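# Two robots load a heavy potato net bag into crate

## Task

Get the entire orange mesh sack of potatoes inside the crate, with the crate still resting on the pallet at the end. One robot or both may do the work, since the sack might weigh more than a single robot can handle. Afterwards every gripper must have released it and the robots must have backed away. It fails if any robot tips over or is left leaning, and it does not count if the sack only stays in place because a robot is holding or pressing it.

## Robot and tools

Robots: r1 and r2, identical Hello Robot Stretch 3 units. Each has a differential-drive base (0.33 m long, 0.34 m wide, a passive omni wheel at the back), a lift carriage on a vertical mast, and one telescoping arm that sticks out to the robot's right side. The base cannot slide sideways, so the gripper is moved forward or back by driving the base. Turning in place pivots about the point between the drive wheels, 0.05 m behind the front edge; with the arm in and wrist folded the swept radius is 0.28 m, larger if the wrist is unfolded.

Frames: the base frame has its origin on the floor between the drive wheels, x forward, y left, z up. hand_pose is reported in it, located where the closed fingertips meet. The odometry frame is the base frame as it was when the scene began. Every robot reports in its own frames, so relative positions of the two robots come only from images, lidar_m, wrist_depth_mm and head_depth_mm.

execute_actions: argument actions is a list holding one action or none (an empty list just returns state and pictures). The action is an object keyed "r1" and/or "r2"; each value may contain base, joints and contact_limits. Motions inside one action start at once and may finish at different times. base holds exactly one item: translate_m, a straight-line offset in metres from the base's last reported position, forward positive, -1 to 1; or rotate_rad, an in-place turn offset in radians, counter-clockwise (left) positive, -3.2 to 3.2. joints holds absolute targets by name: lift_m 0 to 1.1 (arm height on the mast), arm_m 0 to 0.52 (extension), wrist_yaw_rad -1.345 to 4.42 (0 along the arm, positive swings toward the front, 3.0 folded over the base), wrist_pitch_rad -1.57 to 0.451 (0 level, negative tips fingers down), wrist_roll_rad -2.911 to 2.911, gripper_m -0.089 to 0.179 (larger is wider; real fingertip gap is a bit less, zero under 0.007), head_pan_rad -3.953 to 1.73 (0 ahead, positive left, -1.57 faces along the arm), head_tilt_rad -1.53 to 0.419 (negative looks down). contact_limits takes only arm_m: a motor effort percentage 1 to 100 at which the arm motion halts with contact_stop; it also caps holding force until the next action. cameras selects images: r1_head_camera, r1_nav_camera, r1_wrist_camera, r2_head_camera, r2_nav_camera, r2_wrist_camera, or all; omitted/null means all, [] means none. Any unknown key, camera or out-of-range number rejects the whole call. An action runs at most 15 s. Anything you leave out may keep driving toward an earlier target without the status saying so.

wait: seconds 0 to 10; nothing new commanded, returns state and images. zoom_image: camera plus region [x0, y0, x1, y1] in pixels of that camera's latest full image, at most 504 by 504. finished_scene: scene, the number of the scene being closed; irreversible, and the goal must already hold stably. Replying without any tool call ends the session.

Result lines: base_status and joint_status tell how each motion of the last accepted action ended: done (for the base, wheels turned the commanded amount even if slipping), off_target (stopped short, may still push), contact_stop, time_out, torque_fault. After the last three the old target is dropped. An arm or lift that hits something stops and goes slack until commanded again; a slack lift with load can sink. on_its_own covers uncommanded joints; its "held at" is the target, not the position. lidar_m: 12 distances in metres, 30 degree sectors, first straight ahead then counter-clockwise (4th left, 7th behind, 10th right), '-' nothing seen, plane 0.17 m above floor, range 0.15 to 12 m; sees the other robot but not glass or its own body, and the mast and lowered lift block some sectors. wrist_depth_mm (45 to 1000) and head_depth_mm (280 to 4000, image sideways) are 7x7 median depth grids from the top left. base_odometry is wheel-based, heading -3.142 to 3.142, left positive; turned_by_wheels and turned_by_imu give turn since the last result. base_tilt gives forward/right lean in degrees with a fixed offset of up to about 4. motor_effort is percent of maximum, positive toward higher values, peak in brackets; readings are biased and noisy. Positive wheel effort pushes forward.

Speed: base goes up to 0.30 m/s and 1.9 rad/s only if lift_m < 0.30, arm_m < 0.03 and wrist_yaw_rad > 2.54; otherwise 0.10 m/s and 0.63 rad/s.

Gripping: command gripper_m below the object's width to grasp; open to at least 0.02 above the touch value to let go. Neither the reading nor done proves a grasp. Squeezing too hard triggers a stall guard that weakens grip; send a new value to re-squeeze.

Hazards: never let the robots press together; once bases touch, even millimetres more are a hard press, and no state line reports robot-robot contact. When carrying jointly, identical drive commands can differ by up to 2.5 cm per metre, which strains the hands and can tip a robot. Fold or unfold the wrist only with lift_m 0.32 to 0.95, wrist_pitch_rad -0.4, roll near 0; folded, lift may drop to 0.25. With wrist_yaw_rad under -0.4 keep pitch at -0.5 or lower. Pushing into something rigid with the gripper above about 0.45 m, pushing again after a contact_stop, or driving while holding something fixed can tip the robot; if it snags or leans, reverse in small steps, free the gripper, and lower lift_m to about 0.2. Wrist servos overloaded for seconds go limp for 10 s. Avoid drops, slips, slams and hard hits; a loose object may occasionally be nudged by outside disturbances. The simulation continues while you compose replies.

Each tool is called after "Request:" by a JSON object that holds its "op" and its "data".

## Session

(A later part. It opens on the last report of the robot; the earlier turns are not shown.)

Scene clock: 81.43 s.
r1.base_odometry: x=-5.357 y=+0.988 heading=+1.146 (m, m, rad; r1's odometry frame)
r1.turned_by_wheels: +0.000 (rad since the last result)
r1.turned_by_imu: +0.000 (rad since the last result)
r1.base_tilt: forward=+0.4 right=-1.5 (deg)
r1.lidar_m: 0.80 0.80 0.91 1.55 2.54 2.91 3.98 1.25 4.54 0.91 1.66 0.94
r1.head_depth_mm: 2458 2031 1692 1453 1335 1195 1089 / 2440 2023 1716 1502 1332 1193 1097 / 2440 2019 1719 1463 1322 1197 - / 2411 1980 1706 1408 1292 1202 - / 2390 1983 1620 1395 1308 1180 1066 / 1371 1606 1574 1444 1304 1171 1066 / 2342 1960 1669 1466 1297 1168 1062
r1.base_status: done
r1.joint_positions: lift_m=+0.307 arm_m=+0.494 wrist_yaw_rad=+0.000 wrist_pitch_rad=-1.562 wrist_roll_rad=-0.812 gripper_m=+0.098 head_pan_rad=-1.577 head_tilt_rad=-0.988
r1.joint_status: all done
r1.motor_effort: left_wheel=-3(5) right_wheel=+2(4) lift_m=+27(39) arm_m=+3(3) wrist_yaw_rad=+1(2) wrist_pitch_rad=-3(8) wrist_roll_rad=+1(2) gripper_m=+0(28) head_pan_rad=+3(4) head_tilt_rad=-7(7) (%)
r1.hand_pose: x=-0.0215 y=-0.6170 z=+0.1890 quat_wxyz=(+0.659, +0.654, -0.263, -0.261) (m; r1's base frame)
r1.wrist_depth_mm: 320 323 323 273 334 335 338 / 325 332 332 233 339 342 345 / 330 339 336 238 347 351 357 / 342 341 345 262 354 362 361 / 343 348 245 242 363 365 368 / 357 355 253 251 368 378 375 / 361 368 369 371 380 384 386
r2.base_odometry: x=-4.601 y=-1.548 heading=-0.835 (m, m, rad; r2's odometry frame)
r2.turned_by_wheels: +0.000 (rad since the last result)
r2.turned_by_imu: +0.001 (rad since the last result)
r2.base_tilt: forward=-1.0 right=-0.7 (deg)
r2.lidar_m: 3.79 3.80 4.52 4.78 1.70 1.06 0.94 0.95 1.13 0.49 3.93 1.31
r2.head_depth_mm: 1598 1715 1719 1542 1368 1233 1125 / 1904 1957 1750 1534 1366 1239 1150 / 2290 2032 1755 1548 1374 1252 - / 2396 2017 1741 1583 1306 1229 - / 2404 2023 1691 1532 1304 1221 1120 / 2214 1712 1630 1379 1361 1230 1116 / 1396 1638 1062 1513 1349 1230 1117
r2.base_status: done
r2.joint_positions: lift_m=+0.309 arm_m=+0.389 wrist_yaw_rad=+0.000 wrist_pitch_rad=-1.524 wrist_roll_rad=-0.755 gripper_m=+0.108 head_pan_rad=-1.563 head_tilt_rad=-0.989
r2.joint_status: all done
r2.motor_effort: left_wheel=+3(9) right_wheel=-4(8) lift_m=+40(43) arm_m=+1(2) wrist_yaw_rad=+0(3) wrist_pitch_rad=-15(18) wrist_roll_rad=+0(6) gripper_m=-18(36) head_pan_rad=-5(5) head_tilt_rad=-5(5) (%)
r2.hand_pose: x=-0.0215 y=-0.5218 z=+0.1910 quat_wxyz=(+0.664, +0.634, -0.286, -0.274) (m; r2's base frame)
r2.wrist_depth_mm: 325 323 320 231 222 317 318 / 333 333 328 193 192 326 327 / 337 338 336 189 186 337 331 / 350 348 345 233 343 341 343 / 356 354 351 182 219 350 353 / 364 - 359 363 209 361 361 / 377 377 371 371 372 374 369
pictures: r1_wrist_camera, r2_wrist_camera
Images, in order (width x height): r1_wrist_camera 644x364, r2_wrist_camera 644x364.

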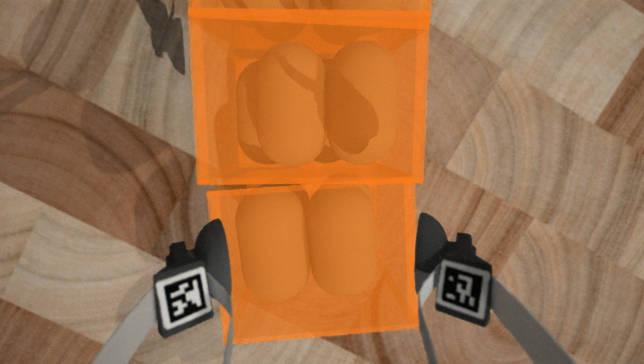

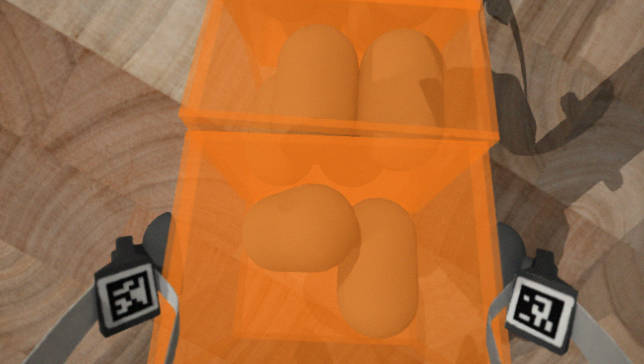

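Request:
{"op": "execute_actions", "data": {"actions": [{"r1":{"base":{"translate_m":-0.018},"joints":{"arm_m":0.456,"lift_m":0.275,"gripper_m":0.179,"wrist_yaw_rad":0.84,"wrist_roll_rad":-0.005}}}], "cameras": ["r1_wrist_camera","r2_wrist_camera","r2_head_camera"]}}

Scene clock: 84.17 s.
r1.base_odometry: x=-5.364 y=+0.971 heading=+1.146 (m, m, rad; r1's odometry frame)
r1.turned_by_wheels: +0.000 (rad since the last result)
r1.turned_by_imu: +0.000 (rad since the last result)
r1.base_tilt: forward=+0.3 right=-1.6 (deg)
r1.lidar_m: 0.82 0.82 0.93 1.58 2.53 2.90 3.95 1.23 4.53 0.91 0.91 0.95
r1.head_depth_mm: 2494 2040 1659 1439 1310 1196 1087 / 2454 2017 1715 1503 1331 1193 1093 / 2414 2009 1717 1504 1332 1198 - / 2409 2016 1699 1462 1297 1200 - / 2382 1978 1622 1380 1314 1176 1072 / 1369 1611 1260 1440 1305 1176 1062 / 2366 1965 1675 1465 1300 1170 1066
r1.base_status: done
r1.joint_positions: lift_m=+0.275 arm_m=+0.456 wrist_yaw_rad=+0.837 wrist_pitch_rad=-1.563 wrist_roll_rad=-0.011 gripper_m=+0.179 head_pan_rad=-1.577 head_tilt_rad=-0.988
r1.joint_status: all done
r1.motor_effort: left_wheel=-3(9) right_wheel=+3(4) lift_m=+18(24) arm_m=-4(2) wrist_yaw_rad=+3(3) wrist_pitch_rad=-2(3) wrist_roll_rad=+3(3) gripper_m=+1(91) head_pan_rad=+4(3) head_tilt_rad=-6(7) (%)
r1.hand_pose: x=-0.0381 y=-0.5865 z=+0.1576 quat_wxyz=(+0.662, +0.660, -0.252, -0.248) (m; r1's base frame)
r1.wrist_depth_mm: 296 297 297 199 203 303 307 / 300 300 299 208 305 310 310 / 303 307 308 269 314 317 319 / 311 313 209 205 318 323 322 / 319 319 320 211 326 330 330 / 323 328 328 328 334 333 335 / - 337 336 339 341 339 347
r2.base_odometry: x=-4.601 y=-1.548 heading=-0.835 (m, m, rad; r2's odometry frame)
r2.turned_by_wheels: +0.000 (rad since the last result)
r2.turned_by_imu: +0.001 (rad since the last result)
r2.base_tilt: forward=-1.2 right=-0.9 (deg)
r2.lidar_m: 3.78 3.81 4.56 4.77 1.70 1.06 0.94 0.94 1.13 0.49 0.80 1.31
r2.head_depth_mm: 1601 1708 1725 1540 1373 1238 1128 / 1919 1961 1748 1538 1372 1241 1150 / 2293 2038 1758 1549 1366 1249 - / 2419 2023 1739 1592 1302 1232 - / 2403 2013 1701 1518 1298 1228 1119 / 2203 1715 1637 1391 1356 1224 1118 / 1402 1638 1108 1496 1352 1223 1114
r2.base_status: not commanded
r2.joint_positions: lift_m=+0.309 arm_m=+0.389 wrist_yaw_rad=+0.000 wrist_pitch_rad=-1.524 wrist_roll_rad=-0.755 gripper_m=+0.108 head_pan_rad=-1.563 head_tilt_rad=-0.989
r2.joint_status: not commanded
r2.motor_effort: left_wheel=+3(3) right_wheel=-4(4) lift_m=+40(39) arm_m=+1(1) wrist_yaw_rad=+0(0) wrist_pitch_rad=-14(15) wrist_roll_rad=+0(0) gripper_m=-18(19) head_pan_rad=-6(5) head_tilt_rad=-5(5) (%)
r2.hand_pose: x=-0.0215 y=-0.5218 z=+0.1910 quat_wxyz=(+0.664, +0.634, -0.286, -0.274) (m; r2's base frame)
r2.wrist_depth_mm: 326 322 322 232 221 322 318 / 330 332 326 191 192 329 324 / 337 341 339 190 187 335 339 / 346 348 350 234 345 346 341 / 357 350 350 182 217 357 350 / 365 - 363 363 208 362 366 / 378 372 374 367 377 371 372
pictures: r1_wrist_camera, r2_head_camera (sideways: a quarter turn clockwise sets it upright), r2_wrist_camera
Images, in order (width x height): r1_wrist_camera 644x364, r2_head_camera 896x504, r2_wrist_camera 644x364.

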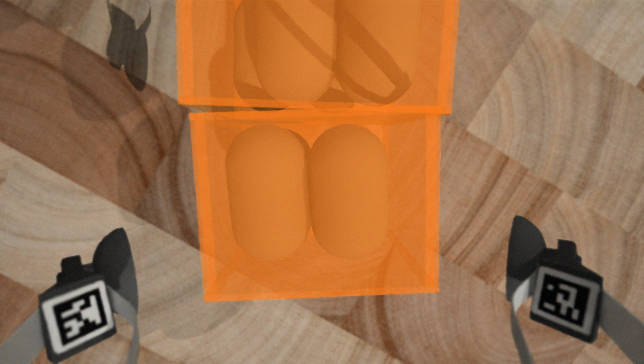

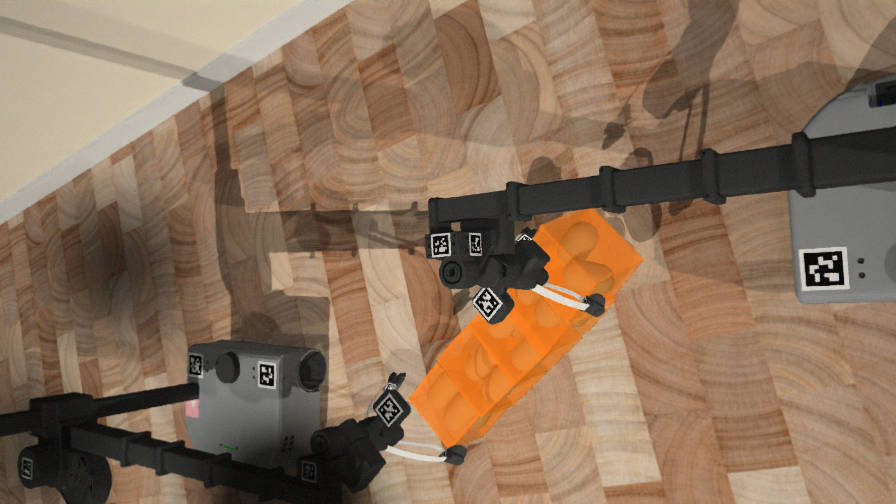

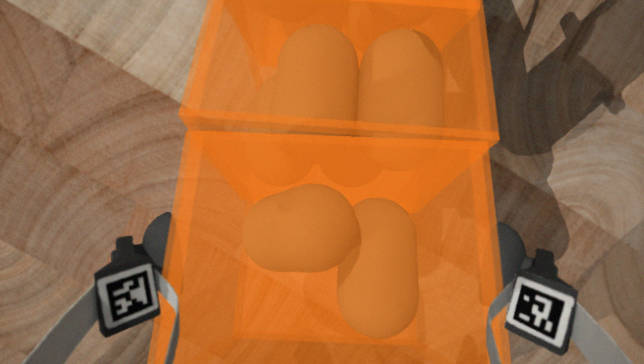

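Request:
{"op": "execute_actions", "data": {"actions": [{"r1":{"joints":{"lift_m":0.196}}}], "cameras": ["r1_wrist_camera"]}}

Request:
{"op": "execute_actions", "data": {"actions": [{"r1":{"joints":{"gripper_m":0.098}}}], "cameras": ["r1_wrist_camera"]}}

Scene clock: 85.87 s.
r1.base_odometry: x=-5.364 y=+0.971 heading=+1.146 (m, m, rad; r1's odometry frame)
r1.turned_by_wheels: +0.000 (rad since the last result)
r1.turned_by_imu: +0.000 (rad since the last result)
r1.base_tilt: forward=+0.4 right=-1.7 (deg)
r1.lidar_m: 0.81 0.82 0.93 1.59 2.53 2.90 3.95 1.24 4.54 0.91 0.91 0.95
r1.head_depth_mm: 2447 2039 1661 1440 1318 1202 1088 / 2429 2028 1724 1500 1331 1194 1097 / 2439 2000 1716 1518 1328 1190 - / 2403 1990 1700 1518 1299 1202 - / 2376 1974 1628 1388 1308 1184 1069 / 1373 1617 1255 1442 1311 1171 1064 / 2331 1953 1676 1468 1304 1168 1064
r1.base_status: not commanded
r1.joint_positions: lift_m=+0.198 arm_m=+0.456 wrist_yaw_rad=+0.837 wrist_pitch_rad=-1.568 wrist_roll_rad=-0.011 gripper_m=+0.179 head_pan_rad=-1.577 head_tilt_rad=-0.988
r1.joint_status: lift_m contact_stop (moved -0.078 of -0.079)
r1.on_its_own: lift_m is slack since a contact_stop, until your next command for it
r1.motor_effort: left_wheel=-2(3) right_wheel=+1(3) lift_m=+21(18) arm_m=-3(4) wrist_yaw_rad=+3(4) wrist_pitch_rad=-1(2) wrist_roll_rad=+3(4) gripper_m=+0(1) head_pan_rad=+3(3) head_tilt_rad=-7(6) (%)
r1.hand_pose: x=-0.0390 y=-0.5857 z=+0.0800 quat_wxyz=(+0.662, +0.661, -0.251, -0.250) (m; r1's base frame)
r1.wrist_depth_mm: 223 224 132 130 126 229 231 / 227 228 184 177 149 234 235 / 231 231 133 191 236 239 240 / 235 237 124 132 131 244 246 / 240 242 127 133 133 248 252 / - 248 131 140 139 253 255 / - 253 253 255 257 260 262
r2.base_odometry: x=-4.601 y=-1.548 heading=-0.835 (m, m, rad; r2's odometry frame)
r2.turned_by_wheels: +0.000 (rad since the last result)
r2.turned_by_imu: +0.000 (rad since the last result)
r2.base_tilt: forward=-1.1 right=-0.8 (deg)
r2.lidar_m: 3.79 3.79 4.53 4.77 1.70 1.06 0.94 0.95 1.13 0.49 3.91 1.31
r2.head_depth_mm: 1578 1701 1730 1532 1375 1235 1130 / 1924 1966 1746 1530 1365 1241 1160 / 2293 2020 1753 1548 1369 1246 - / 2417 2016 1736 1579 1296 1228 - / 2395 2028 1702 1533 1302 1230 1120 / 2269 1712 1648 1388 1361 1220 1118 / 2375 1722 1268 1496 1362 1217 1118
r2.base_status: not commanded
r2.joint_positions: lift_m=+0.309 arm_m=+0.389 wrist_yaw_rad=+0.000 wrist_pitch_rad=-1.524 wrist_roll_rad=-0.755 gripper_m=+0.108 head_pan_rad=-1.563 head_tilt_rad=-0.989
r2.joint_status: not commanded
r2.motor_effort: left_wheel=+3(3) right_wheel=-4(4) lift_m=+40(39) arm_m=+1(1) wrist_yaw_rad=+0(0) wrist_pitch_rad=-15(15) wrist_roll_rad=+0(0) gripper_m=-19(18) head_pan_rad=-5(5) head_tilt_rad=-5(5) (%)
r2.hand_pose: x=-0.0215 y=-0.5218 z=+0.1910 quat_wxyz=(+0.664, +0.634, -0.286, -0.274) (m; r2's base frame)
r2.wrist_depth_mm: 321 323 320 232 221 322 318 / 328 325 330 193 192 325 323 / 339 338 336 190 187 334 335 / 346 345 348 233 346 343 346 / 353 353 355 182 221 350 347 / 364 - 359 361 208 363 361 / 372 375 374 377 371 375 376
pictures: r1_wrist_camera
Images, in order (width x height): r1_wrist_camera 644x364.

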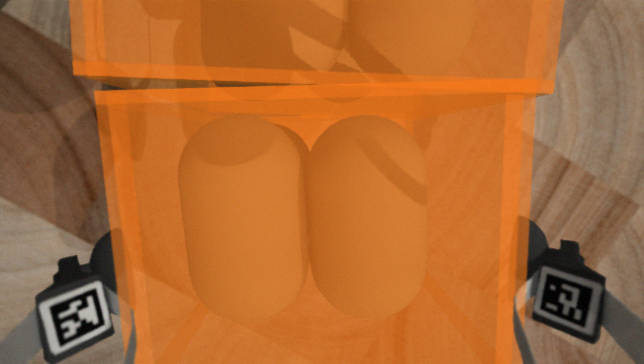

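not run: a stop came earlier in this reply.

Request:
{"op": "execute_actions", "data": {"actions": [{"r1":{"joints":{"gripper_m":0.095}}}], "cameras": ["r1_wrist_camera"]}}

Scene clock: 87.57 s.
r1.base_odometry: x=-5.364 y=+0.971 heading=+1.146 (m, m, rad; r1's odometry frame)
r1.turned_by_wheels: +0.000 (rad since the last result)
r1.turned_by_imu: +0.000 (rad since the last result)
r1.base_tilt: forward=+0.4 right=-1.6 (deg)
r1.lidar_m: 0.82 0.81 0.93 1.59 2.53 2.89 3.95 1.24 4.54 0.91 0.91 0.96
r1.head_depth_mm: 2461 2028 1650 1441 1310 1201 1088 / 2427 2024 1717 1502 1331 1192 1096 / 2426 1996 1714 1522 1325 1197 - / 2401 1999 1698 1512 1299 1201 - / 2425 1980 1622 1385 1314 1175 1073 / 1368 1615 1257 1450 1304 1178 1069 / 2336 1969 1669 1469 1306 1167 1063
r1.base_status: not commanded
r1.joint_positions: lift_m=+0.203 arm_m=+0.456 wrist_yaw_rad=+0.838 wrist_pitch_rad=-1.572 wrist_roll_rad=-0.009 gripper_m=+0.096 head_pan_rad=-1.577 head_tilt_rad=-0.989
r1.joint_status: all done
r1.on_its_own: lift_m is slack since a contact_stop, until your next command for it (your +0.196 is given up)
r1.motor_effort: left_wheel=+0(5) right_wheel=-1(6) lift_m=+22(22) arm_m=-3(3) wrist_yaw_rad=+2(4) wrist_pitch_rad=+1(3) wrist_roll_rad=+3(3) gripper_m=-21(100) head_pan_rad=+3(3) head_tilt_rad=-6(7) (%)
r1.hand_pose: x=-0.0397 y=-0.5851 z=+0.0852 quat_wxyz=(+0.661, +0.661, -0.250, -0.251) (m; r1's base frame)
r1.wrist_depth_mm: 227 227 139 134 131 233 233 / 231 234 191 182 153 239 239 / 237 237 138 152 243 243 245 / 240 242 130 136 137 248 252 / 247 245 132 138 141 253 256 / 250 - 137 146 256 - 261 / - 259 260 262 263 266 268
r2.base_odometry: x=-4.601 y=-1.548 heading=-0.835 (m, m, rad; r2's odometry frame)
r2.turned_by_wheels: +0.000 (rad since the last result)
r2.turned_by_imu: +0.000 (rad since the last result)
r2.base_tilt: forward=-1.0 right=-0.8 (deg)
r2.lidar_m: 3.80 3.79 4.53 4.78 1.70 1.06 0.94 0.95 1.13 0.49 3.93 1.31
r2.head_depth_mm: 1590 1709 1721 1533 1374 1240 1127 / 1920 1955 1755 1536 1370 1227 1154 / 2297 2001 1758 1552 1360 1249 - / 2420 2024 1742 1583 1306 1237 - / 2370 2012 1698 1536 1296 1233 1118 / 2202 1708 1646 1391 1355 1224 1119 / 2393 1668 1259 1491 1351 1218 1118
r2.base_status: not commanded
r2.joint_positions: lift_m=+0.309 arm_m=+0.389 wrist_yaw_rad=+0.000 wrist_pitch_rad=-1.524 wrist_roll_rad=-0.755 gripper_m=+0.108 head_pan_rad=-1.563 head_tilt_rad=-0.989
r2.joint_status: not commanded
r2.motor_effort: left_wheel=+3(3) right_wheel=-3(4) lift_m=+40(40) arm_m=+1(1) wrist_yaw_rad=-1(1) wrist_pitch_rad=-15(14) wrist_roll_rad=+0(0) gripper_m=-18(19) head_pan_rad=-5(6) head_tilt_rad=-4(5) (%)
r2.hand_pose: x=-0.0215 y=-0.5218 z=+0.1910 quat_wxyz=(+0.664, +0.634, -0.286, -0.274) (m; r2's base frame)
r2.wrist_depth_mm: 325 323 319 233 222 323 319 / 330 332 329 193 192 328 326 / 337 333 332 189 186 335 334 / 346 348 344 232 344 342 342 / 358 357 349 183 221 351 351 / 366 - 367 363 208 365 365 / 377 374 375 374 370 377 371
pictures: r1_wrist_camera
Images, in order (width x height): r1_wrist_camera 644x364.

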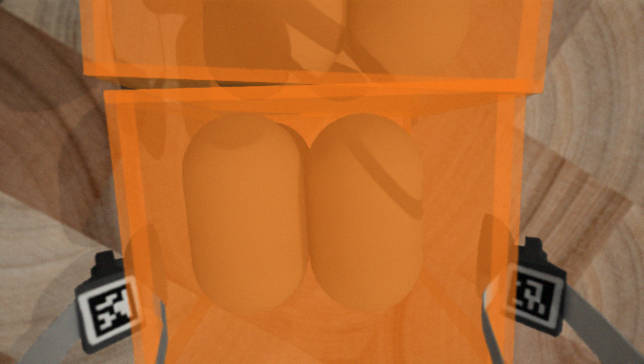

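Request:
{"op": "execute_actions", "data": {"actions": [{"r1":{"base":{"translate_m":0.010},"joints":{"lift_m":0.25,"arm_m":0.466,"gripper_m":0.096}},"r2":{"joints":{"lift_m":0.32}}}], "cameras": ["r1_wrist_camera","r2_wrist_camera"]}}

Scene clock: 88.90 s.
r1.base_odometry: x=-5.360 y=+0.981 heading=+1.147 (m, m, rad; r1's odometry frame)
r1.turned_by_wheels: +0.000 (rad since the last result)
r1.turned_by_imu: +0.000 (rad since the last result)
r1.base_tilt: forward=+0.4 right=-1.6 (deg)
r1.lidar_m: 0.81 0.81 0.92 1.57 2.53 2.89 3.97 1.24 4.54 0.90 0.90 0.95
r1.head_depth_mm: 2466 2022 1660 1449 1337 1187 1087 / 2441 2023 1725 1495 1329 1189 1097 / 2404 2004 1715 1496 1318 1194 - / 2410 2004 1700 1506 1297 1197 - / 2389 1982 1625 1403 1306 1182 1066 / 1352 1620 1565 1449 1309 1177 1066 / 2290 1953 1683 1466 1293 1170 1062
r1.base_status: done
r1.joint_positions: lift_m=+0.249 arm_m=+0.466 wrist_yaw_rad=+0.838 wrist_pitch_rad=-1.533 wrist_roll_rad=-0.006 gripper_m=+0.097 head_pan_rad=-1.577 head_tilt_rad=-0.989
r1.joint_status: all done
r1.motor_effort: left_wheel=+2(5) right_wheel=-5(10) lift_m=+37(40) arm_m=+2(5) wrist_yaw_rad=+2(3) wrist_pitch_rad=-12(13) wrist_roll_rad=+1(2) gripper_m=-20(20) head_pan_rad=+3(3) head_tilt_rad=-7(6) (%)
r1.hand_pose: x=-0.0322 y=-0.6014 z=+0.1309 quat_wxyz=(+0.666, +0.656, -0.264, -0.239) (m; r1's base frame)
r1.wrist_depth_mm: 273 273 275 169 169 282 284 / 276 277 222 169 168 285 288 / 280 282 281 189 285 288 292 / 284 287 152 158 290 295 296 / 291 289 145 149 156 298 300 / 293 - 140 144 147 - 304 / 297 301 301 303 306 306 309
r2.base_odometry: x=-4.601 y=-1.548 heading=-0.835 (m, m, rad; r2's odometry frame)
r2.turned_by_wheels: +0.000 (rad since the last result)
r2.turned_by_imu: +0.000 (rad since the last result)
r2.base_tilt: forward=-1.0 right=-0.8 (deg)
r2.lidar_m: 3.79 3.80 4.53 4.77 1.70 1.06 0.94 0.95 1.12 0.49 0.80 1.31
r2.head_depth_mm: 1606 1721 1727 1538 1372 1237 1132 / 1927 1976 1743 1528 1364 1234 1159 / 2263 2044 1740 1564 1368 1245 - / 2400 2017 1743 1584 1304 1231 - / 2411 2006 1707 1523 1304 1223 1120 / 1562 1703 1645 1355 1359 1225 1117 / 1447 1861 1148 1492 1359 1223 1115
r2.base_status: not commanded
r2.joint_positions: lift_m=+0.319 arm_m=+0.389 wrist_yaw_rad=+0.000 wrist_pitch_rad=-1.513 wrist_roll_rad=-0.755 gripper_m=+0.108 head_pan_rad=-1.563 head_tilt_rad=-0.989
r2.joint_status: all done
r2.on_its_own: wrist_pitch_rad is at rest, and its effort (-21) is outside its rest range (-20 to +32)
r2.motor_effort: left_wheel=+5(4) right_wheel=-6(6) lift_m=+41(41) arm_m=+1(1) wrist_yaw_rad=-1(0) wrist_pitch_rad=-21(22) wrist_roll_rad=+0(0) gripper_m=-19(19) head_pan_rad=-5(5) head_tilt_rad=-6(5) (%)
r2.hand_pose: x=-0.0215 y=-0.5246 z=+0.2008 quat_wxyz=(+0.667, +0.630, -0.288, -0.273) (m; r2's base frame)
r2.wrist_depth_mm: 331 331 330 239 230 335 334 / 339 340 340 197 197 341 340 / 346 348 340 193 192 348 341 / 353 355 354 236 352 358 354 / 368 360 365 185 223 365 363 / 375 - 371 373 210 - 377 / 377 389 378 377 386 385 385
pictures: r1_wrist_camera, r2_wrist_camera
Images, in order (width x height): r1_wrist_camera 644x364, r2_wrist_camera 644x364.

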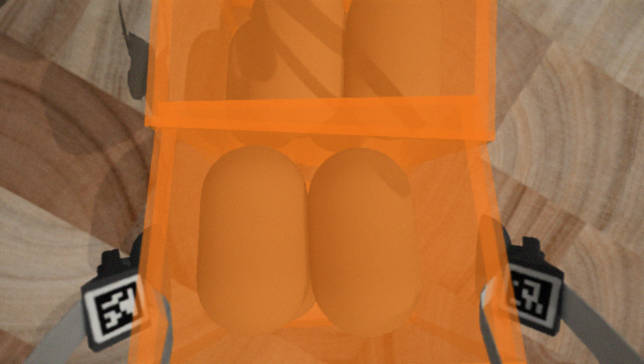

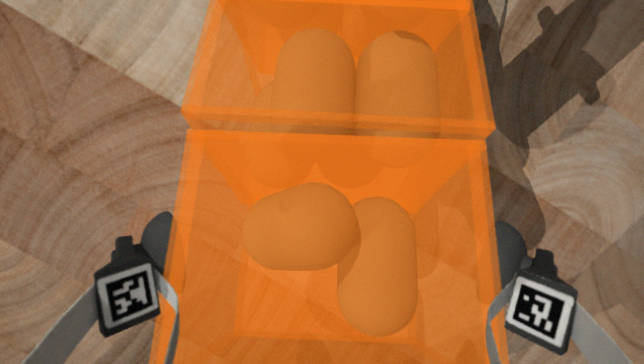

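Request:
{"op": "execute_actions", "data": {"actions": [{"r2":{"base":{"translate_m":-0.018},"joints":{"lift_m":0.225,"arm_m":0.371}}}], "cameras": ["r2_wrist_camera"]}}

Request:
{"op": "execute_actions", "data": {"actions": [{"r2":{"joints":{"gripper_m":0.179}}}], "cameras": []}}

Request:
{"op": "execute_actions", "data": {"actions": [{"r2":{"joints":{"lift_m":0.265,"wrist_yaw_rad":0.75,"wrist_roll_rad":0.0,"arm_m":0.351}}}], "cameras": ["r2_wrist_camera","r1_wrist_camera"]}}

Scene clock: 91.03 s.
r1.base_odometry: x=-5.360 y=+0.981 heading=+1.147 (m, m, rad; r1's odometry frame)
r1.turned_by_wheels: +0.000 (rad since the last result)
r1.turned_by_imu: +0.000 (rad since the last result)
r1.base_tilt: forward=+0.3 right=-1.6 (deg)
r1.lidar_m: 0.81 0.80 0.92 1.56 2.53 2.91 3.98 1.24 4.54 0.97 1.68 0.95
r1.head_depth_mm: 2463 2034 1660 1457 1337 1200 1079 / 2433 2014 1725 1501 1327 1195 1096 / 2428 2001 1713 1497 1326 1201 - / 2407 1998 1706 1505 1298 1196 - / 2387 1973 1633 1397 1312 1179 1071 / 1439 1608 1338 1449 1303 1174 1068 / 2352 1944 1671 1460 1300 1170 1062
r1.base_status: not commanded
r1.joint_positions: lift_m=+0.249 arm_m=+0.466 wrist_yaw_rad=+0.838 wrist_pitch_rad=-1.532 wrist_roll_rad=-0.006 gripper_m=+0.097 head_pan_rad=-1.577 head_tilt_rad=-0.989
r1.joint_status: not commanded
r1.motor_effort: left_wheel=+2(3) right_wheel=-4(6) lift_m=+35(37) arm_m=+2(2) wrist_yaw_rad=+2(3) wrist_pitch_rad=-12(20) wrist_roll_rad=+1(0) gripper_m=-20(20) head_pan_rad=+4(3) head_tilt_rad=-6(6) (%)
r1.hand_pose: x=-0.0321 y=-0.6016 z=+0.1310 quat_wxyz=(+0.666, +0.656, -0.264, -0.239) (m; r1's base frame)
r1.wrist_depth_mm: 274 274 275 168 168 282 282 / 278 279 219 168 167 285 286 / 281 285 229 212 289 291 292 / 284 286 148 154 289 295 295 / 290 290 143 148 155 298 299 / 295 - 139 145 148 - 307 / 298 300 301 303 304 310 313
r2.base_odometry: x=-4.613 y=-1.535 heading=-0.835 (m, m, rad; r2's odometry frame)
r2.turned_by_wheels: +0.000 (rad since the last result)
r2.turned_by_imu: +0.000 (rad since the last result)
r2.base_tilt: forward=-1.1 right=-0.9 (deg)
r2.lidar_m: 1.50 3.83 4.60 4.74 1.69 1.04 0.93 0.93 1.11 0.88 0.80 1.32
r2.head_depth_mm: 1562 1683 1689 1548 1370 1232 1123 / 1889 1952 1742 1542 1365 1238 1155 / 2269 2025 1738 1542 1368 1237 - / 2446 2031 1749 1565 1300 1236 - / 2402 2034 1724 1523 1308 1225 1122 / 2269 1718 1639 1363 1333 1221 1117 / 1454 1675 1130 1471 1360 1226 1117
r2.base_status: done
r2.joint_positions: lift_m=+0.225 arm_m=+0.371 wrist_yaw_rad=-0.001 wrist_pitch_rad=-1.551 wrist_roll_rad=-0.750 gripper_m=+0.108 head_pan_rad=-1.563 head_tilt_rad=-0.989
r2.joint_status: all done
r2.motor_effort: left_wheel=-6(8) right_wheel=+9(12) lift_m=+18(40) arm_m=-2(6) wrist_yaw_rad=+0(1) wrist_pitch_rad=+0(26) wrist_roll_rad=-2(2) gripper_m=-19(20) head_pan_rad=-5(5) head_tilt_rad=-6(4) (%)
r2.hand_pose: x=-0.0215 y=-0.4972 z=+0.1075 quat_wxyz=(+0.655, +0.642, -0.285, -0.280) (m; r2's base frame)
r2.wrist_depth_mm: 247 244 243 141 139 238 237 / 251 253 248 146 144 245 244 / 257 258 256 163 156 252 250 / 268 266 263 175 260 260 257 / 275 271 271 175 202 265 264 / 280 - 279 278 272 271 273 / 291 292 288 285 282 284 279
pictures: r2_wrist_camera
Images, in order (width x height): r2_wrist_camera 644x364.

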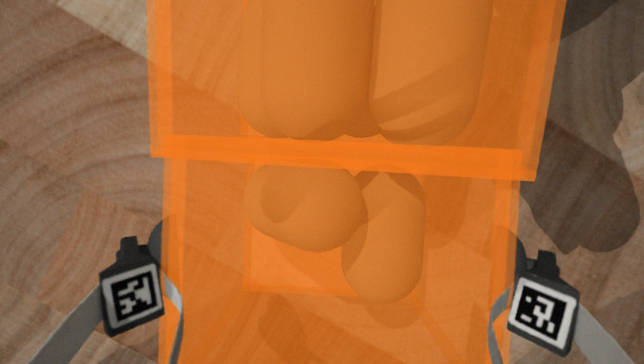

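Scene clock: 92.23 s.
r1.base_odometry: x=-5.360 y=+0.981 heading=+1.147 (m, m, rad; r1's odometry frame)
r1.turned_by_wheels: +0.000 (rad since the last result)
r1.turned_by_imu: +0.000 (rad since the last result)
r1.base_tilt: forward=+0.5 right=-1.4 (deg)
r1.lidar_m: 0.81 0.81 0.92 1.57 2.54 2.91 3.96 1.24 4.57 0.97 0.90 0.94
r1.head_depth_mm: 2478 2024 1659 1453 1334 1194 1082 / 2443 1995 1719 1493 1332 1193 1096 / 2416 2017 1721 1489 1320 1206 - / 2424 1993 1701 1508 1297 1204 - / 2407 1988 1657 1404 1307 1183 1070 / 1436 1610 1331 1447 1306 1174 1069 / 2374 1955 1670 1465 1297 1173 1064
r1.base_status: not commanded
r1.joint_positions: lift_m=+0.249 arm_m=+0.466 wrist_yaw_rad=+0.838 wrist_pitch_rad=-1.532 wrist_roll_rad=-0.006 gripper_m=+0.097 head_pan_rad=-1.577 head_tilt_rad=-0.989
r1.joint_status: not commanded
r1.motor_effort: left_wheel=+2(2) right_wheel=-4(4) lift_m=+34(34) arm_m=+1(2) wrist_yaw_rad=+3(2) wrist_pitch_rad=-13(13) wrist_roll_rad=+1(1) gripper_m=-20(20) head_pan_rad=+4(4) head_tilt_rad=-6(6) (%)
r1.hand_pose: x=-0.0321 y=-0.6016 z=+0.1310 quat_wxyz=(+0.666, +0.656, -0.264, -0.239) (m; r1's base frame)
r1.wrist_depth_mm: 273 275 275 167 168 282 282 / 277 278 220 168 167 285 289 / 282 284 228 210 286 289 291 / 286 287 149 154 292 295 294 / 290 291 143 148 155 296 302 / 294 - 139 144 149 - 306 / 296 304 302 307 306 309 311
r2.base_odometry: x=-4.613 y=-1.535 heading=-0.835 (m, m, rad; r2's odometry frame)
r2.turned_by_wheels: +0.000 (rad since the last result)
r2.turned_by_imu: +0.001 (rad since the last result)
r2.base_tilt: forward=-1.0 right=-0.8 (deg)
r2.lidar_m: 1.50 3.82 4.58 4.76 1.69 1.04 0.92 0.93 1.11 0.87 0.80 1.33
r2.head_depth_mm: 1564 1688 1705 1535 1378 1241 1123 / 1883 1943 1751 1531 1365 1232 1154 / 2288 2019 1746 1527 1362 1231 - / 2397 2010 1742 1565 1301 1233 - / 2401 2016 1711 1524 1307 1233 1115 / 2264 1717 1639 1361 1341 1223 1118 / 1453 1663 1133 1467 1358 1223 1112
r2.base_status: not commanded
r2.joint_positions: lift_m=+0.225 arm_m=+0.371 wrist_yaw_rad=-0.001 wrist_pitch_rad=-1.550 wrist_roll_rad=-0.750 gripper_m=+0.179 head_pan_rad=-1.563 head_tilt_rad=-0.989
r2.joint_status: all done
r2.motor_effort: left_wheel=+0(6) right_wheel=+0(9) lift_m=+21(22) arm_m=-2(2) wrist_yaw_rad=+0(0) wrist_pitch_rad=+0(1) wrist_roll_rad=-2(2) gripper_m=+0(83) head_pan_rad=-5(5) head_tilt_rad=-5(4) (%)
r2.hand_pose: x=-0.0215 y=-0.4975 z=+0.1073 quat_wxyz=(+0.655, +0.642, -0.285, -0.280) (m; r2's base frame)
r2.wrist_depth_mm: 245 243 242 140 140 237 239 / 252 249 247 145 144 243 242 / 262 261 254 162 156 250 249 / 268 265 264 187 259 260 256 / 276 272 270 180 211 264 264 / 281 281 279 278 275 272 269 / 293 293 291 286 282 283 -
pictures: none
No camera images: the call's "cameras" was empty. Leave "cameras" out to get every camera's image.

Scene clock: 93.57 s.
r1.base_odometry: x=-5.360 y=+0.981 heading=+1.147 (m, m, rad; r1's odometry frame)
r1.turned_by_wheels: +0.000 (rad since the last result)
r1.turned_by_imu: +0.000 (rad since the last result)
r1.base_tilt: forward=+0.5 right=-1.5 (deg)
r1.lidar_m: 0.81 0.80 0.92 1.56 2.53 2.90 3.97 1.24 4.52 0.99 0.91 0.95
r1.head_depth_mm: 2462 2046 1649 1448 1334 1195 1085 / 2450 2021 1723 1500 1327 1194 1100 / 2412 2006 1705 1488 1327 1199 - / 2407 1984 1704 1508 1300 1195 - / 2415 1985 1650 1400 1308 1176 1065 / 1406 1620 1259 1462 1306 1174 1061 / 2340 1946 1665 1468 1299 1173 1066
r1.base_status: not commanded
r1.joint_positions: lift_m=+0.249 arm_m=+0.466 wrist_yaw_rad=+0.838 wrist_pitch_rad=-1.532 wrist_roll_rad=-0.006 gripper_m=+0.097 head_pan_rad=-1.577 head_tilt_rad=-0.989
r1.joint_status: not commanded
r1.motor_effort: left_wheel=+2(2) right_wheel=-5(4) lift_m=+34(34) arm_m=+2(2) wrist_yaw_rad=+2(2) wrist_pitch_rad=-13(13) wrist_roll_rad=+0(1) gripper_m=-20(19) head_pan_rad=+4(3) head_tilt_rad=-7(7) (%)
r1.hand_pose: x=-0.0321 y=-0.6016 z=+0.1310 quat_wxyz=(+0.666, +0.656, -0.264, -0.239) (m; r1's base frame)
r1.wrist_depth_mm: 275 273 274 169 168 282 282 / 278 279 219 168 167 286 288 / 282 283 231 211 288 290 293 / 285 288 149 154 290 294 295 / 288 290 143 148 155 299 300 / 294 - 139 144 148 - 305 / 299 299 303 304 305 310 308
r2.base_odometry: x=-4.613 y=-1.535 heading=-0.835 (m, m, rad; r2's odometry frame)
r2.turned_by_wheels: +0.000 (rad since the last result)
r2.turned_by_imu: +0.000 (rad since the last result)
r2.base_tilt: forward=-1.2 right=-0.8 (deg)
r2.lidar_m: 1.50 3.81 4.56 4.79 1.69 1.04 0.93 0.93 1.11 0.87 0.80 1.32
r2.head_depth_mm: 1554 1682 1705 1551 1380 1239 1128 / 1867 1955 1769 1537 1370 1231 1157 / 2268 2034 1746 1531 1368 1242 - / 2418 2017 1727 1559 1297 1231 - / 2386 2012 1707 1522 1306 1231 1116 / 2277 1725 1638 1361 1336 1223 1123 / 1441 1684 1124 1468 1355 1223 1118
r2.base_status: not commanded
r2.joint_positions: lift_m=+0.265 arm_m=+0.351 wrist_yaw_rad=+0.747 wrist_pitch_rad=-1.550 wrist_roll_rad=-0.006 gripper_m=+0.179 head_pan_rad=-1.563 head_tilt_rad=-0.989
r2.joint_status: all done
r2.motor_effort: left_wheel=+1(1) right_wheel=-1(1) lift_m=+31(33) arm_m=-4(5) wrist_yaw_rad=+2(2) wrist_pitch_rad=+0(0) wrist_roll_rad=+3(4) gripper_m=+1(0) head_pan_rad=-5(5) head_tilt_rad=-5(6) (%)
r2.hand_pose: x=-0.0343 y=-0.4827 z=+0.1468 quat_wxyz=(+0.652, +0.646, -0.288, -0.275) (m; r2's base frame)
r2.wrist_depth_mm: 283 282 278 179 177 275 273 / 293 289 288 189 187 280 280 / 299 299 297 252 290 293 290 / 307 310 302 219 297 296 298 / 315 318 317 307 307 307 308 / 324 323 319 321 317 311 311 / 338 337 331 329 330 327 -
pictures: r1_wrist_camera, r2_wrist_camera
Images, in order (width x height): r1_wrist_camera 644x364, r2_wrist_camera 644x364.

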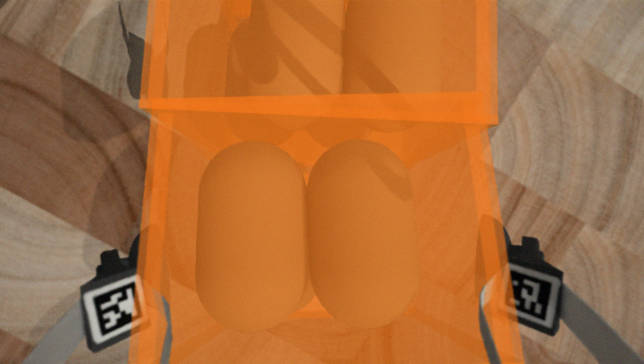

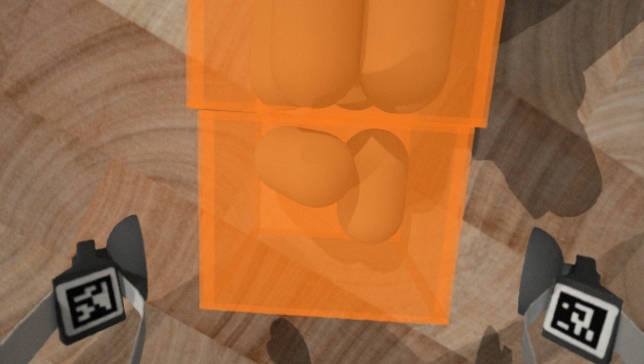

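Request:
{"op": "execute_actions", "data": {"actions": [{"r1":{"base":{"translate_m":0.005},"joints":{"arm_m":0.471}},"r2":{"joints":{"lift_m":0.196,"wrist_yaw_rad":0.705,"arm_m":0.346}}}], "cameras": ["r2_wrist_camera"]}}

Scene clock: 95.27 s.
r1.base_odometry: x=-5.358 y=+0.985 heading=+1.147 (m, m, rad; r1's odometry frame)
r1.turned_by_wheels: +0.000 (rad since the last result)
r1.turned_by_imu: +0.000 (rad since the last result)
r1.base_tilt: forward=+0.5 right=-1.6 (deg)
r1.lidar_m: 0.80 0.80 0.92 1.55 2.53 2.90 3.98 1.25 4.55 0.99 0.93 0.94
r1.head_depth_mm: 2463 2050 1658 1456 1331 1195 1084 / 2448 2014 1723 1505 1330 1193 1097 / 2426 2013 1715 1493 1321 1202 - / 2409 1992 1704 1512 1294 1204 - / 2385 1976 1626 1404 1313 1181 1070 / 1461 1608 1288 1457 1305 1176 1067 / 2359 1918 1673 1469 1302 1164 1063
r1.base_status: done
r1.joint_positions: lift_m=+0.249 arm_m=+0.471 wrist_yaw_rad=+0.838 wrist_pitch_rad=-1.550 wrist_roll_rad=-0.006 gripper_m=+0.097 head_pan_rad=-1.577 head_tilt_rad=-0.989
r1.joint_status: all done
r1.motor_effort: left_wheel=-2(6) right_wheel=+1(3) lift_m=+34(34) arm_m=+4(6) wrist_yaw_rad=+2(2) wrist_pitch_rad=-7(13) wrist_roll_rad=+1(1) gripper_m=-20(19) head_pan_rad=+4(3) head_tilt_rad=-6(6) (%)
r1.hand_pose: x=-0.0354 y=-0.6034 z=+0.1314 quat_wxyz=(+0.664, +0.658, -0.258, -0.245) (m; r1's base frame)
r1.wrist_depth_mm: 271 273 272 168 166 280 281 / 276 278 218 167 166 286 284 / 280 282 228 190 288 288 292 / 285 289 150 155 290 295 297 / 290 290 144 149 155 299 303 / 296 - 140 143 148 - 307 / 301 303 306 307 309 313 314
r2.base_odometry: x=-4.613 y=-1.535 heading=-0.835 (m, m, rad; r2's odometry frame)
r2.turned_by_wheels: +0.000 (rad since the last result)
r2.turned_by_imu: +0.000 (rad since the last result)
r2.base_tilt: forward=-1.1 right=-0.8 (deg)
r2.lidar_m: 1.50 3.82 4.57 4.76 1.69 1.04 0.92 0.93 1.11 0.87 0.80 1.32
r2.head_depth_mm: 1560 1668 1710 1544 1376 1237 1126 / 1883 1948 1746 1529 1372 1234 1158 / 2263 2039 1742 1537 1377 1239 - / 2385 2025 1753 1542 1302 1228 - / 2397 2012 1705 1531 1313 1224 1113 / 2233 1706 1643 1367 1338 1221 1117 / 1453 1640 1122 1460 1351 1218 1113
r2.base_status: not commanded
r2.joint_positions: lift_m=+0.200 arm_m=+0.346 wrist_yaw_rad=+0.708 wrist_pitch_rad=-1.550 wrist_roll_rad=-0.005 gripper_m=+0.179 head_pan_rad=-1.563 head_tilt_rad=-0.989
r2.joint_status: lift_m contact_stop (moved -0.065 of -0.069); the others done
r2.on_its_own: lift_m is slack since a contact_stop, until your next command for it
r2.motor_effort: left_wheel=-1(1) right_wheel=+3(3) lift_m=+24(29) arm_m=-4(5) wrist_yaw_rad=-2(3) wrist_pitch_rad=+0(0) wrist_roll_rad=+2(2) gripper_m=-1(1) head_pan_rad=-5(5) head_tilt_rad=-6(6) (%)
r2.hand_pose: x=-0.0339 y=-0.4771 z=+0.0816 quat_wxyz=(+0.646, +0.640, -0.300, -0.288) (m; r2's base frame)
r2.wrist_depth_mm: 223 220 167 120 120 211 215 / 226 225 222 137 134 219 221 / 233 234 229 186 225 229 227 / 238 238 237 147 178 232 233 / 249 244 243 198 182 240 239 / 257 254 252 250 248 247 245 / 266 262 260 258 256 256 -
pictures: r2_wrist_camera
Images, in order (width x height): r2_wrist_camera 644x364.

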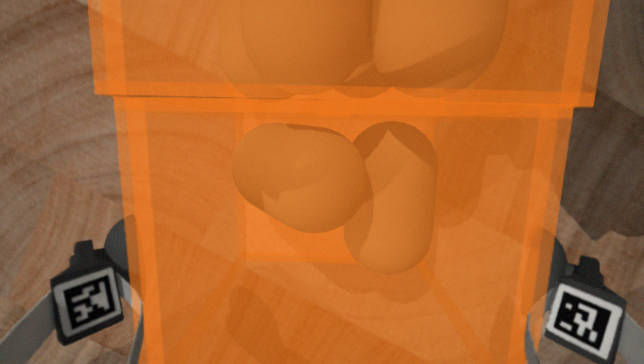

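Request:
{"op": "execute_actions", "data": {"actions": [{"r2":{"joints":{"gripper_m":0.106}}}], "cameras": []}}

Request:
{"op": "execute_actions", "data": {"actions": [{"r2":{"base":{"translate_m":0.016},"joints":{"lift_m":0.26,"arm_m":0.364,"gripper_m":0.107}}}], "cameras": ["r2_wrist_camera","r1_wrist_camera"]}}

Scene clock: 96.97 s.
r1.base_odometry: x=-5.358 y=+0.985 heading=+1.147 (m, m, rad; r1's odometry frame)
r1.turned_by_wheels: +0.000 (rad since the last result)
r1.turned_by_imu: +0.000 (rad since the last result)
r1.base_tilt: forward=+0.4 right=-1.4 (deg)
r1.lidar_m: 0.80 0.80 0.92 1.55 2.54 2.91 3.96 1.25 4.54 1.39 1.67 0.94
r1.head_depth_mm: 2469 2027 1659 1446 1334 1201 1088 / 2451 2029 1725 1502 1326 1186 1100 / 2443 2010 1707 1508 1317 1205 - / 2412 1980 1706 1513 1295 1199 - / 2401 1986 1623 1401 1310 1181 1067 / 1469 1614 1284 1454 1307 1177 1066 / 2347 1962 1680 1466 1304 1171 1064
r1.base_status: not commanded
r1.joint_positions: lift_m=+0.249 arm_m=+0.471 wrist_yaw_rad=+0.838 wrist_pitch_rad=-1.550 wrist_roll_rad=-0.006 gripper_m=+0.097 head_pan_rad=-1.577 head_tilt_rad=-0.989
r1.joint_status: not commanded
r1.motor_effort: left_wheel=-2(2) right_wheel=+1(1) lift_m=+34(34) arm_m=+4(4) wrist_yaw_rad=+2(2) wrist_pitch_rad=-7(6) wrist_roll_rad=+1(1) gripper_m=-19(19) head_pan_rad=+3(3) head_tilt_rad=-6(6) (%)
r1.hand_pose: x=-0.0354 y=-0.6034 z=+0.1314 quat_wxyz=(+0.664, +0.658, -0.258, -0.245) (m; r1's base frame)
r1.wrist_depth_mm: 270 272 273 167 167 278 280 / 277 276 220 167 166 283 287 / 281 282 228 189 288 287 291 / 285 285 150 156 291 295 296 / 290 292 144 148 155 299 303 / 295 - 138 144 149 - 310 / 301 306 305 307 307 313 316
r2.base_odometry: x=-4.613 y=-1.535 heading=-0.835 (m, m, rad; r2's odometry frame)
r2.turned_by_wheels: +0.000 (rad since the last result)
r2.turned_by_imu: +0.001 (rad since the last result)
r2.base_tilt: forward=-0.9 right=-0.8 (deg)
r2.lidar_m: 1.50 3.83 4.56 4.77 1.69 1.04 0.93 0.93 1.10 0.87 0.80 1.32
r2.head_depth_mm: 1561 1665 1705 1537 1376 1243 1127 / 1878 1940 1755 1539 1372 1241 1157 / 2302 2015 1740 1542 1370 1231 - / 2408 2029 1745 1536 1305 1226 - / 2407 2024 1694 1523 1308 1229 1121 / 2220 1722 1629 1365 1337 1226 1117 / 1455 1642 1123 1469 1352 1219 1116
r2.base_status: not commanded
r2.joint_positions: lift_m=+0.205 arm_m=+0.346 wrist_yaw_rad=+0.707 wrist_pitch_rad=-1.550 wrist_roll_rad=-0.005 gripper_m=+0.108 head_pan_rad=-1.563 head_tilt_rad=-0.989
r2.joint_status: all done
r2.on_its_own: lift_m is slack since a contact_stop, until your next command for it (your +0.196 is given up)
r2.motor_effort: left_wheel=+0(4) right_wheel=+1(6) lift_m=+27(26) arm_m=-3(4) wrist_yaw_rad=-2(3) wrist_pitch_rad=+0(0) wrist_roll_rad=+2(2) gripper_m=-6(97) head_pan_rad=-4(4) head_tilt_rad=-6(5) (%)
r2.hand_pose: x=-0.0337 y=-0.4771 z=+0.0872 quat_wxyz=(+0.646, +0.640, -0.301, -0.288) (m; r2's base frame)
r2.wrist_depth_mm: 227 226 175 124 124 220 218 / 235 234 229 140 138 226 226 / 239 239 238 192 232 231 231 / 246 246 242 152 183 240 237 / 254 252 252 207 189 245 243 / 260 - 259 256 253 257 251 / 270 268 268 262 263 261 260
pictures: none
No camera images: the call's "cameras" was empty. Leave "cameras" out to get every camera's image.

Scene clock: 98.30 s.
r1.base_odometry: x=-5.358 y=+0.985 heading=+1.147 (m, m, rad; r1's odometry frame)
r1.turned_by_wheels: +0.000 (rad since the last result)
r1.turned_by_imu: +0.000 (rad since the last result)
r1.base_tilt: forward=+0.4 right=-1.4 (deg)
r1.lidar_m: 0.80 0.80 0.92 1.55 2.54 2.91 3.97 1.24 4.56 0.97 1.67 0.94
r1.head_depth_mm: 2473 2039 1667 1453 1334 1200 1084 / 2446 2013 1716 1494 1326 1189 1096 / 2437 2006 1720 1503 1313 1203 - / 2413 1991 1702 1514 1292 1198 - / 2415 1973 1625 1404 1315 1179 1068 / 1406 1615 1335 1450 1304 1178 1064 / 2344 1959 1673 1462 1300 1170 1061
r1.base_status: not commanded
r1.joint_positions: lift_m=+0.249 arm_m=+0.471 wrist_yaw_rad=+0.838 wrist_pitch_rad=-1.550 wrist_roll_rad=-0.006 gripper_m=+0.097 head_pan_rad=-1.577 head_tilt_rad=-0.989
r1.joint_status: not commanded
r1.motor_effort: left_wheel=-2(2) right_wheel=+1(1) lift_m=+34(34) arm_m=+4(3) wrist_yaw_rad=+2(3) wrist_pitch_rad=-7(7) wrist_roll_rad=+0(1) gripper_m=-20(21) head_pan_rad=+3(3) head_tilt_rad=-7(7) (%)
r1.hand_pose: x=-0.0354 y=-0.6034 z=+0.1314 quat_wxyz=(+0.664, +0.658, -0.258, -0.245) (m; r1's base frame)
r1.wrist_depth_mm: 272 273 272 167 167 279 282 / 277 277 219 167 167 283 285 / 281 283 229 190 286 290 290 / 285 287 150 156 291 294 293 / 291 294 144 149 155 301 301 / 296 - 139 144 149 - 309 / 301 302 307 306 309 314 314
r2.base_odometry: x=-4.602 y=-1.547 heading=-0.835 (m, m, rad; r2's odometry frame)
r2.turned_by_wheels: +0.000 (rad since the last result)
r2.turned_by_imu: +0.000 (rad since the last result)
r2.base_tilt: forward=-1.1 right=-0.9 (deg)
r2.lidar_m: 3.79 3.79 4.55 4.78 1.71 1.06 0.94 0.94 1.13 0.87 0.79 1.31
r2.head_depth_mm: 1582 1711 1711 1535 1375 1234 1126 / 1913 1946 1737 1539 1368 1228 1151 / 2288 2024 1733 1523 1370 1231 - / 2409 2024 1731 1559 1299 1233 - / 2394 2043 1709 1531 1305 1229 1114 / 1559 1706 1646 1354 1354 1226 1111 / 1458 1877 1136 1481 1348 1227 1117
r2.base_status: done
r2.joint_positions: lift_m=+0.259 arm_m=+0.364 wrist_yaw_rad=+0.706 wrist_pitch_rad=-1.536 wrist_roll_rad=+0.002 gripper_m=+0.108 head_pan_rad=-1.563 head_tilt_rad=-0.989
r2.joint_status: all done
r2.motor_effort: left_wheel=+3(5) right_wheel=-3(10) lift_m=+38(39) arm_m=+2(3) wrist_yaw_rad=+0(1) wrist_pitch_rad=-8(8) wrist_roll_rad=-1(2) gripper_m=-19(37) head_pan_rad=-5(4) head_tilt_rad=-6(5) (%)
r2.hand_pose: x=-0.0315 y=-0.4973 z=+0.1412 quat_wxyz=(+0.647, +0.636, -0.308, -0.286) (m; r2's base frame)
r2.wrist_depth_mm: 280 279 274 161 159 271 269 / 284 285 280 159 157 280 273 / 295 292 286 207 210 285 281 / 301 299 298 171 290 291 292 / 312 306 305 171 194 298 299 / 316 - 314 308 192 307 305 / 331 326 322 317 321 314 315
pictures: r1_wrist_camera, r2_wrist_camera
Images, in order (width x height): r1_wrist_camera 644x364, r2_wrist_camera 644x364.

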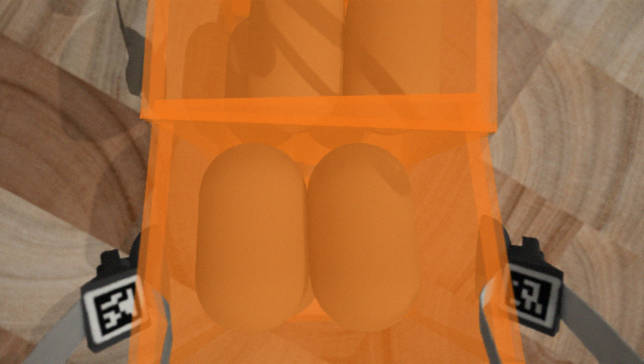

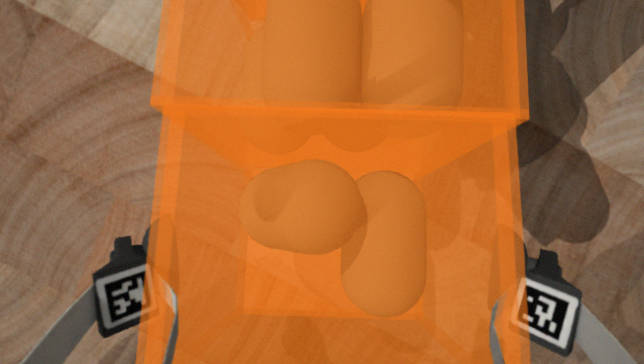

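Request:
{"op": "execute_actions", "data": {"actions": [{"r1":{"base":{"translate_m":0.008},"joints":{"lift_m":0.295,"arm_m":0.478}},"r2":{"base":{"translate_m":0.011},"joints":{"lift_m":0.315,"arm_m":0.377}}}], "cameras": ["r2_wrist_camera","r1_wrist_camera"]}}

Scene clock: 99.80 s.
r1.base_odometry: x=-5.355 y=+0.992 heading=+1.147 (m, m, rad; r1's odometry frame)
r1.turned_by_wheels: +0.000 (rad since the last result)
r1.turned_by_imu: +0.000 (rad since the last result)
r1.base_tilt: forward=+0.3 right=-1.5 (deg)
r1.lidar_m: 0.79 0.79 0.91 1.54 2.53 2.90 3.99 1.26 4.56 0.56 0.84 0.93
r1.head_depth_mm: 2467 2025 1680 1449 1333 1195 1087 / 2438 2018 1719 1501 1327 1195 1100 / 2427 1999 1713 1488 1346 1199 - / 2424 1996 1697 1303 1296 1197 - / 2363 1901 1628 1393 1310 1177 1072 / 1352 1659 1583 1466 1308 1171 1068 / 2344 1955 1675 1469 1305 1170 1063
r1.base_status: done
r1.joint_positions: lift_m=+0.294 arm_m=+0.478 wrist_yaw_rad=+0.838 wrist_pitch_rad=-1.545 wrist_roll_rad=-0.004 gripper_m=+0.097 head_pan_rad=-1.577 head_tilt_rad=-0.989
r1.joint_status: all done
r1.motor_effort: left_wheel=-1(4) right_wheel=+0(6) lift_m=+37(37) arm_m=+3(4) wrist_yaw_rad=+2(2) wrist_pitch_rad=-8(11) wrist_roll_rad=+0(0) gripper_m=-20(20) head_pan_rad=+4(3) head_tilt_rad=-6(7) (%)
r1.hand_pose: x=-0.0346 y=-0.6112 z=+0.1761 quat_wxyz=(+0.664, +0.657, -0.260, -0.244) (m; r1's base frame)
r1.wrist_depth_mm: 314 314 316 185 186 320 324 / 317 319 321 180 180 331 329 / 325 323 323 190 191 332 336 / 332 331 161 163 337 337 341 / 334 333 149 152 162 345 349 / 337 - 140 145 147 - 351 / 348 350 352 352 355 357 362
r2.base_odometry: x=-4.595 y=-1.555 heading=-0.835 (m, m, rad; r2's odometry frame)
r2.turned_by_wheels: +0.000 (rad since the last result)
r2.turned_by_imu: +0.000 (rad since the last result)
r2.base_tilt: forward=-1.2 right=-0.9 (deg)
r2.lidar_m: 3.78 3.79 4.54 4.79 1.71 1.07 0.95 0.96 1.14 0.47 0.77 1.30
r2.head_depth_mm: 1603 1713 1716 1545 1366 1236 1125 / 1932 1979 1741 1540 1368 1231 1158 / 2269 2024 1744 1556 1373 1243 - / 2414 2029 1735 1579 1286 1230 - / 2392 2011 1703 1521 1296 1224 1117 / 1530 1705 1644 1321 1356 1231 1112 / 1415 1869 1084 1494 1357 1220 1118
r2.base_status: done
r2.joint_positions: lift_m=+0.314 arm_m=+0.377 wrist_yaw_rad=+0.706 wrist_pitch_rad=-1.526 wrist_roll_rad=+0.002 gripper_m=+0.108 head_pan_rad=-1.563 head_tilt_rad=-0.989
r2.joint_status: all done
r2.motor_effort: left_wheel=+4(7) right_wheel=-4(6) lift_m=+42(44) arm_m=+2(2) wrist_yaw_rad=-1(1) wrist_pitch_rad=-13(16) wrist_roll_rad=-1(1) gripper_m=-19(20) head_pan_rad=-6(5) head_tilt_rad=-6(5) (%)
r2.hand_pose: x=-0.0298 y=-0.5122 z=+0.1959 quat_wxyz=(+0.648, +0.635, -0.311, -0.283) (m; r2's base frame)
r2.wrist_depth_mm: 334 329 327 204 207 321 319 / 337 340 335 182 181 331 325 / 349 352 343 181 181 336 337 / 359 357 352 230 353 347 343 / 368 363 363 174 209 356 352 / 373 - 372 204 193 368 358 / 391 388 384 378 370 372 371
pictures: r1_wrist_camera, r2_wrist_camera
Images, in order (width x height): r1_wrist_camera 644x364, r2_wrist_camera 644x364.

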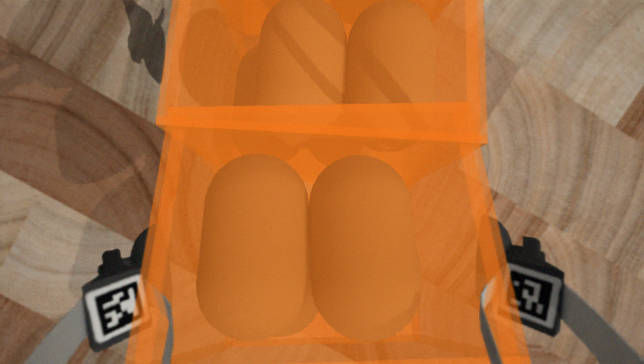

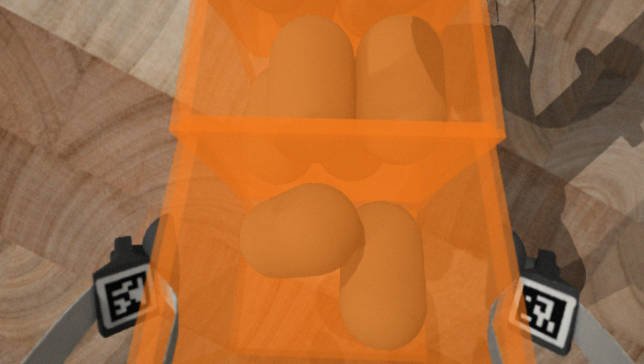

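Request:
{"op": "execute_actions", "data": {"actions": [{"r1":{"joints":{"lift_m":0.345}},"r2":{"base":{"translate_m":0.010},"joints":{"lift_m":0.365,"arm_m":0.388}}}], "cameras": ["r2_wrist_camera","r1_wrist_camera"]}}

Scene clock: 101.13 s.
r1.base_odometry: x=-5.355 y=+0.992 heading=+1.146 (m, m, rad; r1's odometry frame)
r1.turned_by_wheels: +0.000 (rad since the last result)
r1.turned_by_imu: +0.000 (rad since the last result)
r1.base_tilt: forward=+0.4 right=-1.5 (deg)
r1.lidar_m: 0.79 0.79 0.90 1.54 2.54 2.90 3.97 1.25 4.55 0.54 0.80 0.93
r1.head_depth_mm: 2442 2032 1687 1450 1326 1195 1088 / 2457 2003 1714 1494 1333 1189 1096 / 2399 2003 1715 1469 1319 1196 - / 2415 2000 1698 1255 1298 1202 - / 2344 1889 1596 1382 1314 1182 1072 / 1310 1227 1620 1478 1312 1177 1067 / 2282 1953 1672 1463 1300 1170 1062
r1.base_status: not commanded
r1.joint_positions: lift_m=+0.344 arm_m=+0.478 wrist_yaw_rad=+0.838 wrist_pitch_rad=-1.556 wrist_roll_rad=-0.002 gripper_m=+0.097 head_pan_rad=-1.577 head_tilt_rad=-0.989
r1.joint_status: all done
r1.motor_effort: left_wheel=-3(3) right_wheel=+2(2) lift_m=+37(36) arm_m=+3(3) wrist_yaw_rad=+2(3) wrist_pitch_rad=-4(8) wrist_roll_rad=-2(2) gripper_m=-19(20) head_pan_rad=+3(3) head_tilt_rad=-7(6) (%)
r1.hand_pose: x=-0.0367 y=-0.6093 z=+0.2263 quat_wxyz=(+0.662, +0.658, -0.257, -0.248) (m; r1's base frame)
r1.wrist_depth_mm: 358 360 362 189 188 369 372 / 364 364 365 182 182 374 380 / 372 375 375 189 190 384 386 / 378 381 162 165 386 391 394 / 386 389 149 153 164 396 397 / 394 - 140 146 147 - 411 / 395 404 405 410 413 417 418
r2.base_odometry: x=-4.588 y=-1.562 heading=-0.834 (m, m, rad; r2's odometry frame)
r2.turned_by_wheels: +0.000 (rad since the last result)
r2.turned_by_imu: +0.000 (rad since the last result)
r2.base_tilt: forward=-1.2 right=-0.9 (deg)
r2.lidar_m: 3.76 3.79 4.53 4.77 1.72 1.08 0.96 0.96 1.15 0.45 0.70 1.29
r2.head_depth_mm: 1628 1749 1719 1529 1374 1234 1124 / 1953 1980 1749 1537 1369 1239 1144 / 2294 2009 1736 1544 1370 1244 - / 2382 2017 1746 1584 1304 1227 - / 2417 2002 1696 1526 1321 1227 1127 / 1462 1725 1611 1283 1348 1221 1117 / 1368 1638 1037 1496 1354 1221 1113
r2.base_status: done
r2.joint_positions: lift_m=+0.364 arm_m=+0.388 wrist_yaw_rad=+0.706 wrist_pitch_rad=-1.533 wrist_roll_rad=+0.002 gripper_m=+0.108 head_pan_rad=-1.563 head_tilt_rad=-0.989
r2.joint_status: all done
r2.motor_effort: left_wheel=+2(8) right_wheel=-2(3) lift_m=+41(44) arm_m=+2(3) wrist_yaw_rad=+0(0) wrist_pitch_rad=-10(13) wrist_roll_rad=-1(1) gripper_m=-19(19) head_pan_rad=-5(5) head_tilt_rad=-5(5) (%)
r2.hand_pose: x=-0.0309 y=-0.5219 z=+0.2459 quat_wxyz=(+0.647, +0.636, -0.309, -0.285) (m; r2's base frame)
r2.wrist_depth_mm: 380 377 375 248 210 373 366 / 390 387 382 187 186 372 375 / 397 394 391 183 181 387 386 / 409 409 406 228 399 399 385 / 423 414 412 176 397 409 404 / 433 - 423 199 194 416 415 / 442 437 439 434 188 427 429
pictures: r1_wrist_camera, r2_wrist_camera
Images, in order (width x height): r1_wrist_camera 644x364, r2_wrist_camera 644x364.

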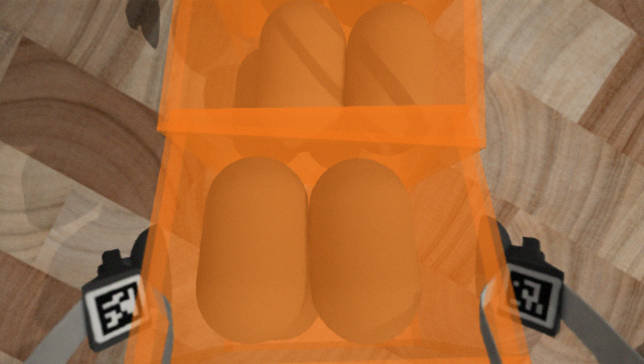

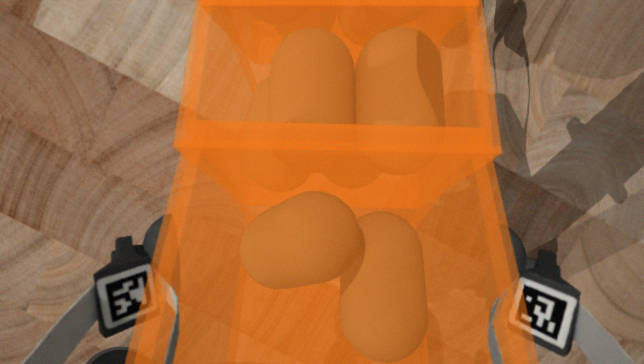

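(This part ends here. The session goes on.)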